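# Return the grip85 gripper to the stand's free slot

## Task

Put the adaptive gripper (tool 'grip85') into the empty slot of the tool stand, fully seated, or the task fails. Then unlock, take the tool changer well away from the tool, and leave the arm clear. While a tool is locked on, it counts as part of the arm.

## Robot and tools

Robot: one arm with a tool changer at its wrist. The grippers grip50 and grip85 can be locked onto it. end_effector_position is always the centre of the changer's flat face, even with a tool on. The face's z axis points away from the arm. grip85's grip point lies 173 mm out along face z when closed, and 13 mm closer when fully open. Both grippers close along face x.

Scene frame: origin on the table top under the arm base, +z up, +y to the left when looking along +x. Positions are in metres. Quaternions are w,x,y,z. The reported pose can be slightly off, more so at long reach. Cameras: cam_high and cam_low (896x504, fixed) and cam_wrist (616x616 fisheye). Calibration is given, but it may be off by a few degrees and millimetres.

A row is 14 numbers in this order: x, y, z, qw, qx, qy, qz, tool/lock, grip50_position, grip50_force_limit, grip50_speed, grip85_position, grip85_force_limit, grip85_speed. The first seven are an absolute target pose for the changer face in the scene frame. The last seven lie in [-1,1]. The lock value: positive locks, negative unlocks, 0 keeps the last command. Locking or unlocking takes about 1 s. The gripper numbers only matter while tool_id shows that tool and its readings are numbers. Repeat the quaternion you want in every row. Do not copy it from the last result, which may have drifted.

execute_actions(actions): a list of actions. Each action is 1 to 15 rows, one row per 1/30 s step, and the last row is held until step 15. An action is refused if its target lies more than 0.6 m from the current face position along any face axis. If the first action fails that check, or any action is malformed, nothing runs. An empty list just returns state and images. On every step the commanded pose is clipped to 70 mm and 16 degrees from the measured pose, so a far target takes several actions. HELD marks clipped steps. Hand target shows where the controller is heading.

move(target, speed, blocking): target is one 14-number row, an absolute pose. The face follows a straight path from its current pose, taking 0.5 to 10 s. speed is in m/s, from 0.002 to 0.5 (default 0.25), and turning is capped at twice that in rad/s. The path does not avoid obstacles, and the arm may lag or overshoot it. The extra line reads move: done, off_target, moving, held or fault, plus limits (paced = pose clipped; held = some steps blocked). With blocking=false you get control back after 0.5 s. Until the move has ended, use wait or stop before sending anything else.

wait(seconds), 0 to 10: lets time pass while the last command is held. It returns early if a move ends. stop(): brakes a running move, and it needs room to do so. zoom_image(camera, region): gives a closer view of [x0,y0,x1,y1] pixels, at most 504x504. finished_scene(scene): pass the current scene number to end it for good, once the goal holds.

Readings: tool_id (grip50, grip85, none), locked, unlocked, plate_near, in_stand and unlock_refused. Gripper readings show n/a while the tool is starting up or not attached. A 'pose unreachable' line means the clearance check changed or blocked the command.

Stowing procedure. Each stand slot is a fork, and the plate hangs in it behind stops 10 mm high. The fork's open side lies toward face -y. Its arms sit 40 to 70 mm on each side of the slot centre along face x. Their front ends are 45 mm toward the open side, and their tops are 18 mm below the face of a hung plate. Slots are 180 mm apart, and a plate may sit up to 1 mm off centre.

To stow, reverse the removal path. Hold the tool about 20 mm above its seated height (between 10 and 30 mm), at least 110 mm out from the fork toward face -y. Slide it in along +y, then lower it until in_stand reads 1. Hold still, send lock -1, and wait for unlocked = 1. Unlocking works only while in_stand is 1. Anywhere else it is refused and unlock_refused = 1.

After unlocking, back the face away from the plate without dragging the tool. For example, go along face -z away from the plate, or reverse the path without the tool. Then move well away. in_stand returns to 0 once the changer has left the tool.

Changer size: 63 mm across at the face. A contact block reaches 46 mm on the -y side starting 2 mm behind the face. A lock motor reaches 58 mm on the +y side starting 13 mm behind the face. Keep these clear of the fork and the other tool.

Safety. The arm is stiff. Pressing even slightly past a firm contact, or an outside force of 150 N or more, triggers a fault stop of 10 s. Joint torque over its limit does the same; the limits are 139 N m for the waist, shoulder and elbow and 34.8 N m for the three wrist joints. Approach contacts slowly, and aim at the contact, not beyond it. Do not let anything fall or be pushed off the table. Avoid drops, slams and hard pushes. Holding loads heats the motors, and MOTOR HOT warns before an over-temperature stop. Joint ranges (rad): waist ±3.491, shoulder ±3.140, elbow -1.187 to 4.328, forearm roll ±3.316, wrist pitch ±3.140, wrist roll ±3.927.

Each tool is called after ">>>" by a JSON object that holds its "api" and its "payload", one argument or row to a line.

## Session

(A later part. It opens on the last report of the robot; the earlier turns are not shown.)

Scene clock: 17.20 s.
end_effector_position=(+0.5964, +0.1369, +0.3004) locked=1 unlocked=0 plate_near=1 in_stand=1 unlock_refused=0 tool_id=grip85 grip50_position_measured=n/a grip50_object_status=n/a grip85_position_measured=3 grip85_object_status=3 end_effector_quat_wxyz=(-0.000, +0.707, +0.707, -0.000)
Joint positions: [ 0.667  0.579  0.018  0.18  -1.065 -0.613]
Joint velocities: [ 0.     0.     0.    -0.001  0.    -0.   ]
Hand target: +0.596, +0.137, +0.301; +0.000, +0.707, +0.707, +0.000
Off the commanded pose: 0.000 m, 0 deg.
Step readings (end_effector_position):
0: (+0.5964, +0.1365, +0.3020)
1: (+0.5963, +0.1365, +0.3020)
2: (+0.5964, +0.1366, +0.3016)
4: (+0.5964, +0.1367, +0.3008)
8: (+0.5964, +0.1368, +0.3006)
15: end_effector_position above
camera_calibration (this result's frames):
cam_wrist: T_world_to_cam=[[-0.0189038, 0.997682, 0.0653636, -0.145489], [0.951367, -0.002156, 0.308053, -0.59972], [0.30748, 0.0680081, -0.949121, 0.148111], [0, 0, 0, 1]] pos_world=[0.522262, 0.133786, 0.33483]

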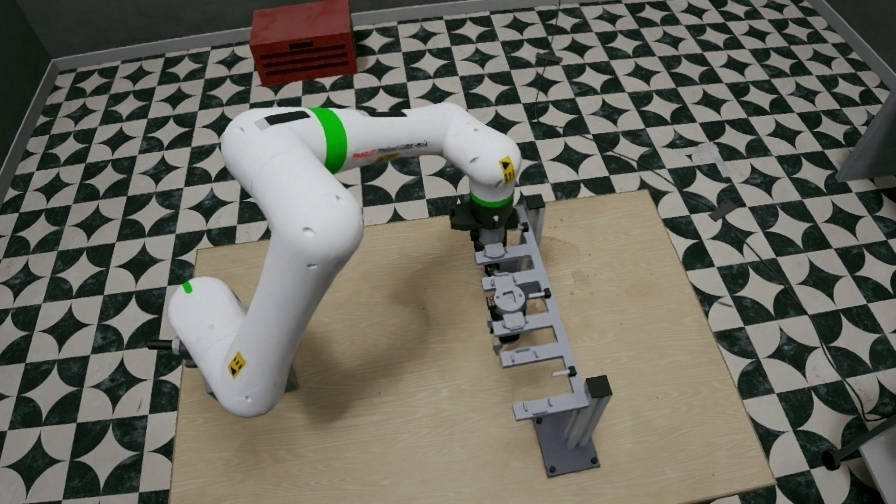

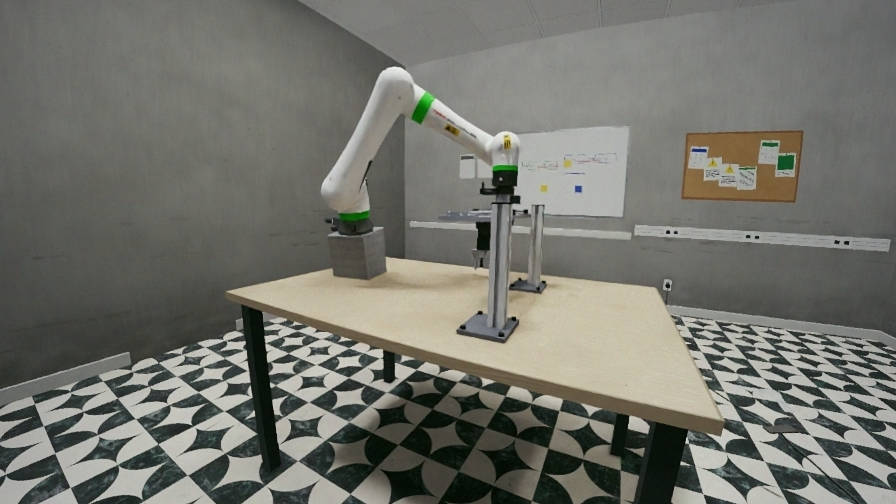

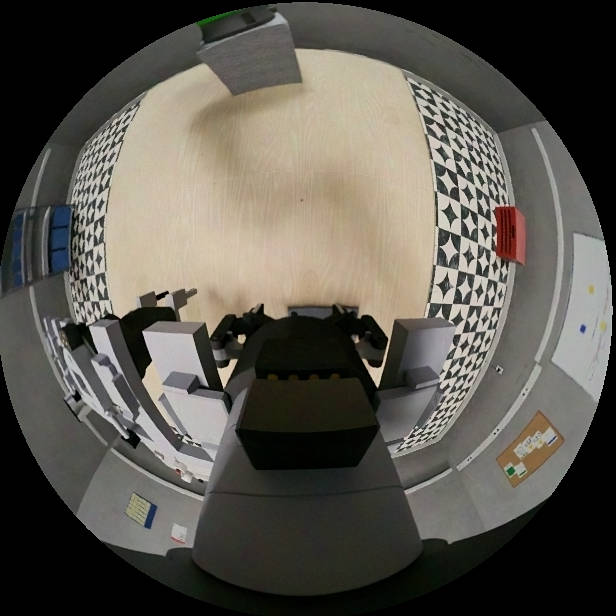

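>>> {"api": "execute_actions", "payload": {
  "actions": [
    [[0.5964,0.1369,0.2997,0,0.707,0.707,0,0,0,0,0,1,0,1]],
    [[0.5964,0.1369,0.2997,0,0.707,0.707,0,-1,0,0,0,1,0,1]],
    [[0.5964,0.1369,0.2997,0,0.707,0.707,0,-1,0,0,0,1,0,1]],
    [[0.5964,0.1369,0.2997,0,0.707,0.707,0,-1,0,0,0,1,0,1]]
  ]
}}

Scene clock: 19.27 s.
end_effector_position=(+0.5964, +0.1368, +0.2997) locked=0 unlocked=1 plate_near=0 in_stand=1 unlock_refused=0 tool_id=none grip50_position_measured=n/a grip50_object_status=n/a grip85_position_measured=n/a grip85_object_status=n/a end_effector_quat_wxyz=(-0.000, +0.707, +0.707, -0.000)
Joint positions: [ 0.667  0.58   0.017  0.18  -1.063 -0.614]
Joint velocities: [-0.    -0.     0.002  0.001  0.001  0.   ]
Hand target: +0.596, +0.137, +0.300; +0.000, +0.707, +0.707, -0.000
Off the commanded pose: 0.000 m, 0 deg.
Step readings (end_effector_position; steps 1 to 15: 1st action; 16 to 30: 2nd action; 31 to 45: 3rd action; 46 to 60: 4th action):
0: (+0.5964, +0.1369, +0.3004)
1: (+0.5964, +0.1369, +0.3004)
2: (+0.5964, +0.1369, +0.3001)
4: (+0.5964, +0.1369, +0.2997)
8: (+0.5964, +0.1369, +0.2997)
15: (+0.5964, +0.1369, +0.2997)
16: (+0.5964, +0.1369, +0.2996)
17: (+0.5964, +0.1369, +0.2996)
19: (+0.5964, +0.1369, +0.2996)
23: (+0.5964, +0.1368, +0.2995)
30: (+0.5963, +0.1368, +0.2995)
31: (+0.5963, +0.1368, +0.2995)
32: (+0.5963, +0.1368, +0.2995)
34: (+0.5963, +0.1368, +0.2995)
38: (+0.5963, +0.1368, +0.2995)
45: (+0.5963, +0.1368, +0.2996)
46: (+0.5963, +0.1368, +0.2996)
47: (+0.5963, +0.1368, +0.2996)
49: (+0.5964, +0.1368, +0.2996)
53: (+0.5964, +0.1368, +0.2996)
60: end_effector_position above
camera_calibration (this result's frames):
cam_wrist: T_world_to_cam=[[-0.0189672, 0.997687, 0.0652777, -0.145366], [0.951335, -0.00207601, 0.30815, -0.599455], [0.307573, 0.0679458, -0.949095, 0.147337], [0, 0, 0, 1]] pos_world=[0.522208, 0.133775, 0.334049]

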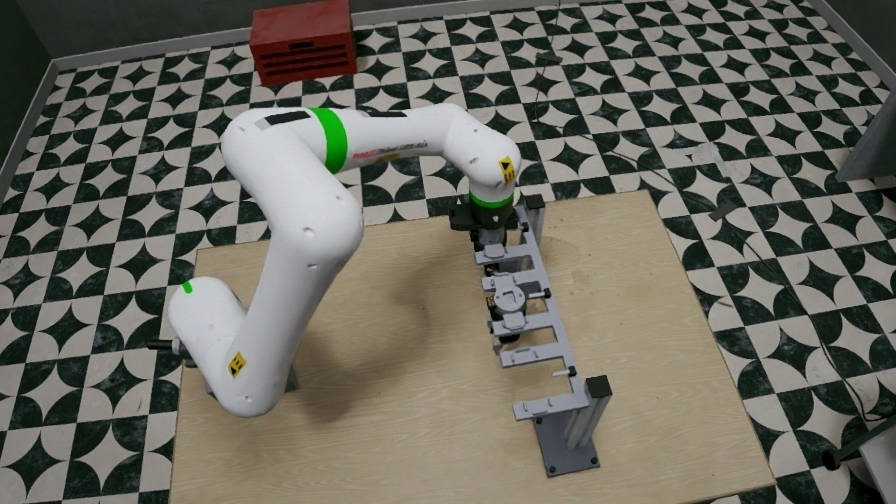

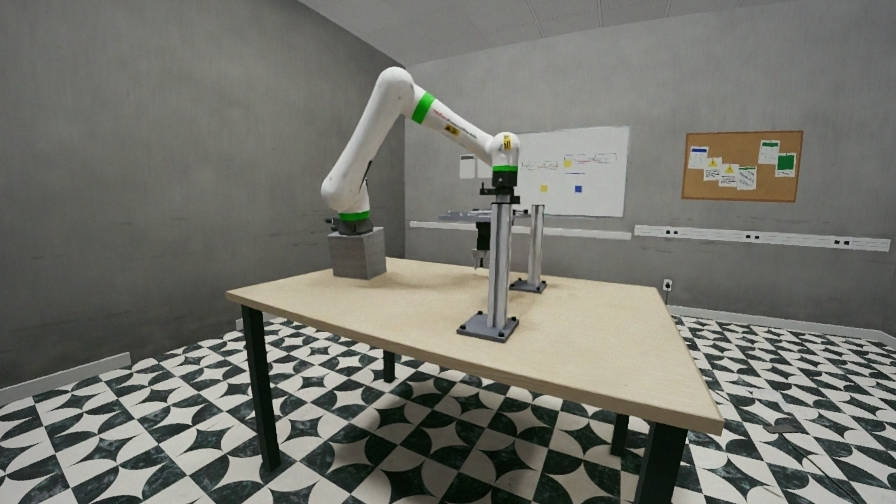

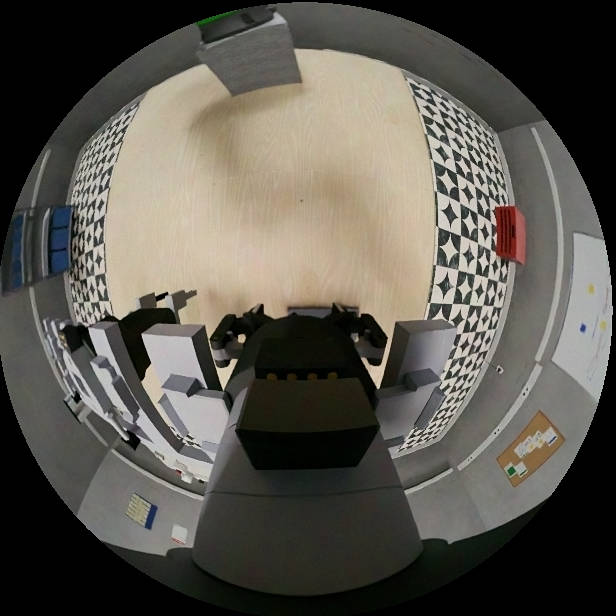

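Tool dropped to its seat. Retreat.

>>> {"api": "move", "payload": {
  "target": [0.5964,0.1368,0.33,0,0.707,0.707,0,0,0,0,0,0,0,0],
  "speed": 0.08
}}

>>> {"api": "move", "payload": {
  "target": [0.47,0.1368,0.52,0,0.707,0.707,0,0,0,0,0,0,0,0],
  "speed": 0.4
}}

>>> {"api": "zoom_image", "payload": {
  "camera": "cam_high",
  "region": [430, 170, 590, 330]
}}

>>> {"api": "zoom_image", "payload": {
  "camera": "cam_low",
  "region": [420, 180, 560, 280]
}}

Scene clock: 20.10 s.
end_effector_position=(+0.5965, +0.1368, +0.3300) locked=0 unlocked=1 plate_near=0 in_stand=0 unlock_refused=0 tool_id=none grip50_position_measured=n/a grip50_object_status=n/a grip85_position_measured=n/a grip85_object_status=n/a end_effector_quat_wxyz=(-0.000, +0.707, +0.707, -0.000)
Joint positions: [ 0.675  0.548  0.046  0.174 -1.125 -0.609]
Joint velocities: [ 0.001  0.001  0.    -0.002  0.001  0.   ]
Hand target: +0.597, +0.137, +0.330; -0.000, +0.707, +0.707, +0.000
Off the commanded pose: 0.000 m, 0 deg.
move: done
camera_calibration (this result's frames):
cam_wrist: T_world_to_cam=[[-0.0191765, 0.997681, 0.0652994, -0.147206], [0.951327, -0.00188499, 0.308177, -0.608914], [0.307586, 0.0680308, -0.949085, 0.17604], [0, 0, 0, 1]] pos_world=[0.522306, 0.133741, 0.364342]

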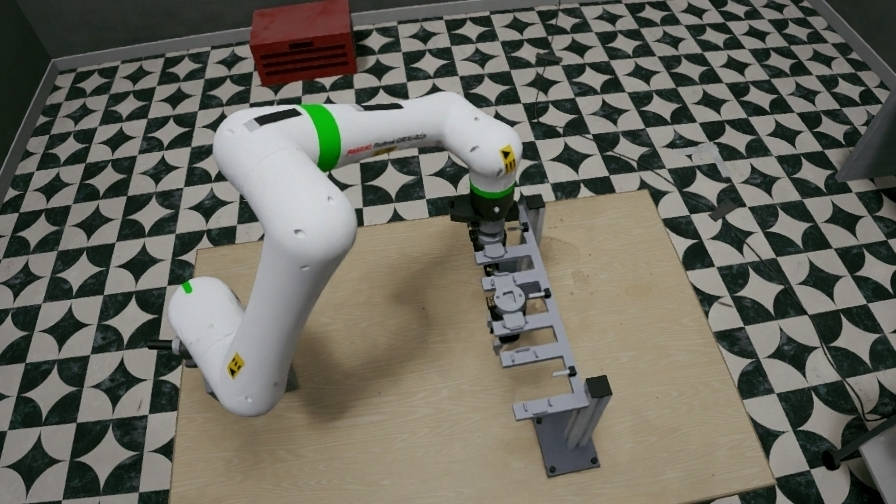

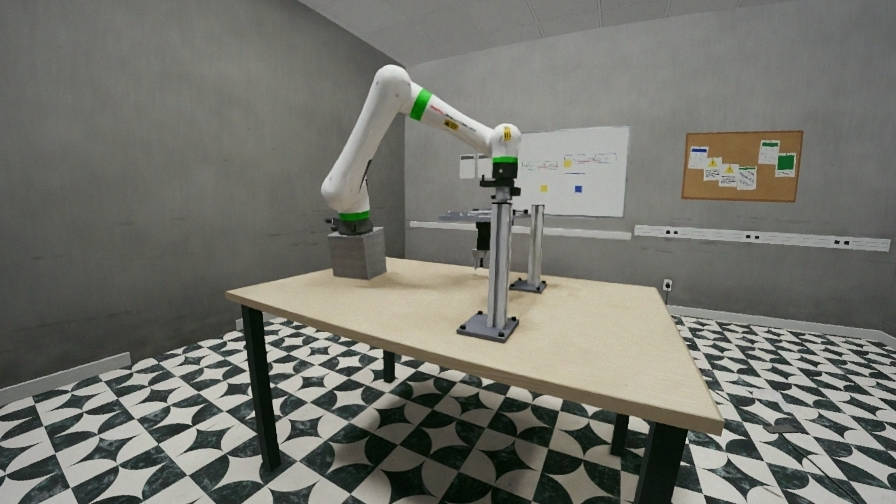

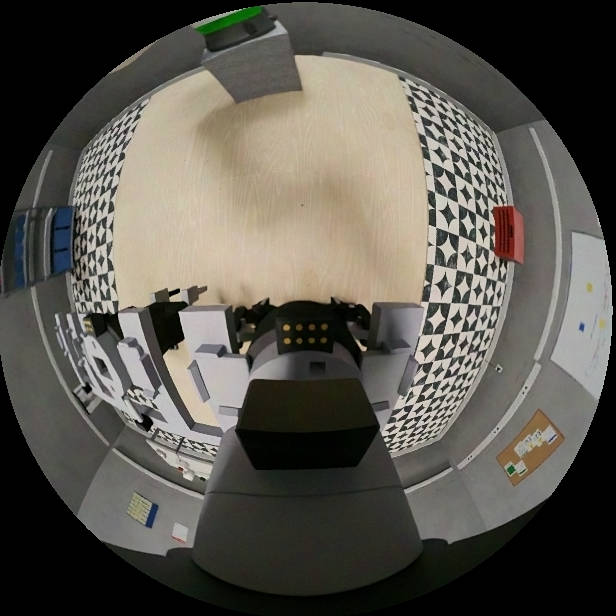

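Scene clock: 21.13 s.
end_effector_position=(+0.4706, +0.1374, +0.5200) locked=0 unlocked=1 plate_near=0 in_stand=0 unlock_refused=0 tool_id=none grip50_position_measured=n/a grip50_object_status=n/a grip85_position_measured=n/a grip85_object_status=n/a end_effector_quat_wxyz=(+0.000, +0.707, +0.707, -0.000)
Joint positions: [ 0.864  0.148 -0.035  0.146 -1.468 -0.739]
Joint velocities: [ 0.001 -0.002  0.002 -0.     0.    -0.   ]
Hand target: +0.471, +0.137, +0.520; +0.000, +0.707, +0.707, -0.000
Off the commanded pose: 0.001 m, 0 deg.
move: done
camera_calibration (this result's frames):
cam_wrist: T_world_to_cam=[[-0.0199088, 0.997718, 0.0645152, -0.161871], [0.951397, -0.000929475, 0.307966, -0.547748], [0.307323, 0.0675108, -0.949207, 0.39534], [0, 0, 0, 1]] pos_world=[0.396406, 0.134303, 0.55439]

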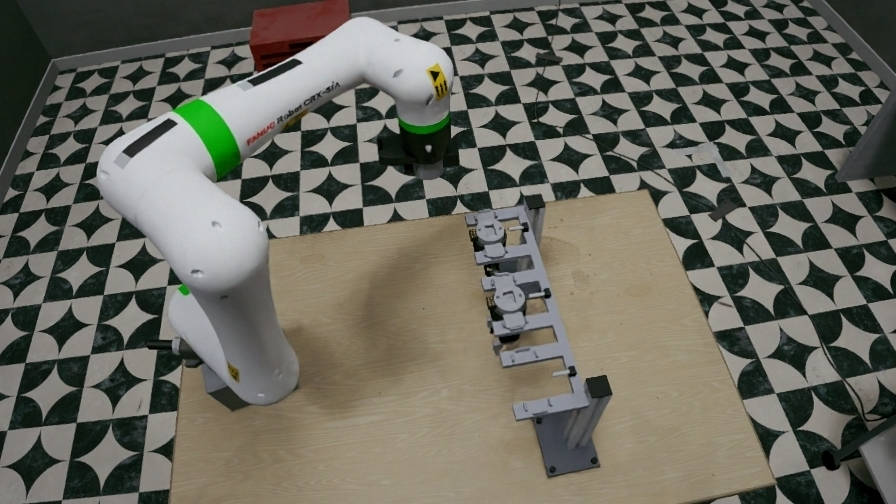

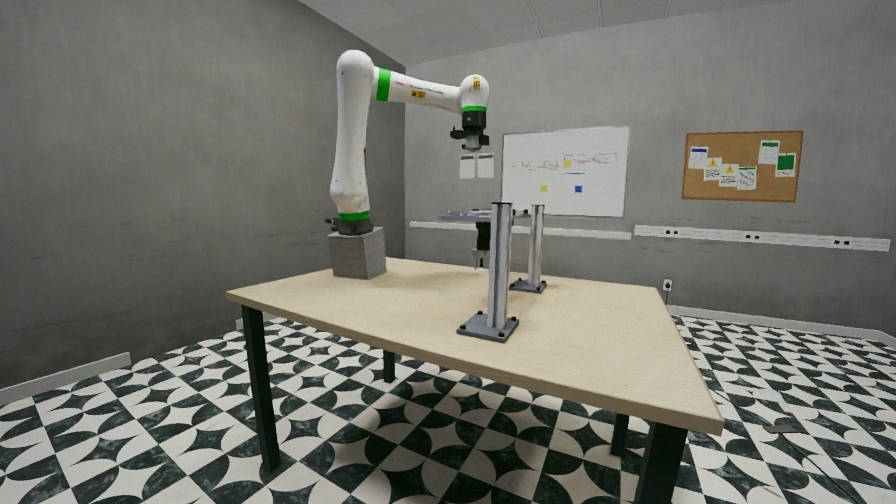

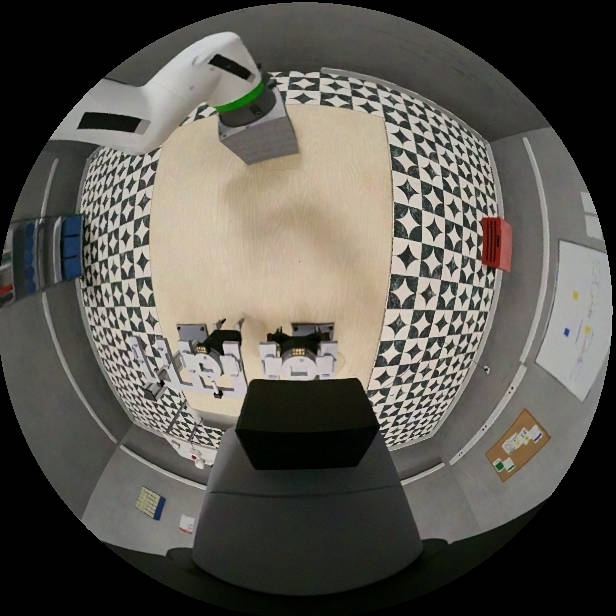

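Region (430, 170, 590, 330) of cam_high's 896x504 image, scaled by 3.150, with more detail than that image has.

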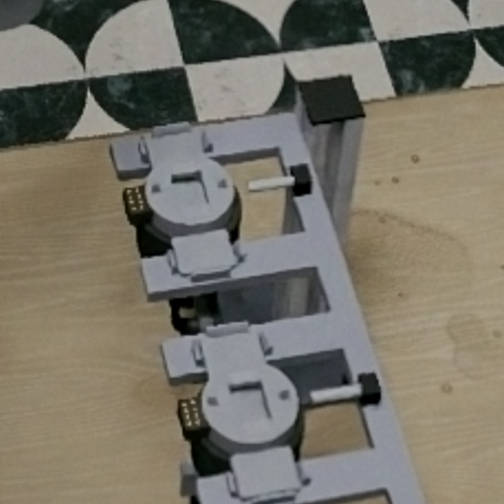

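Region (420, 180, 560, 280) of cam_low's 896x504 image, scaled by 3.600, with more detail than that image has; it fills the top 360 rows of this view, and the rest is white.

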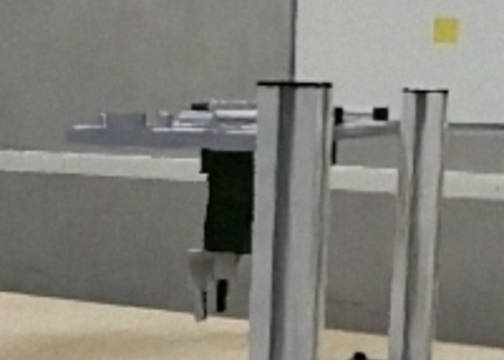

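>>> {"api": "finished_scene", "payload": {
  "scene": 2
}}

The scene is finished: the task was done.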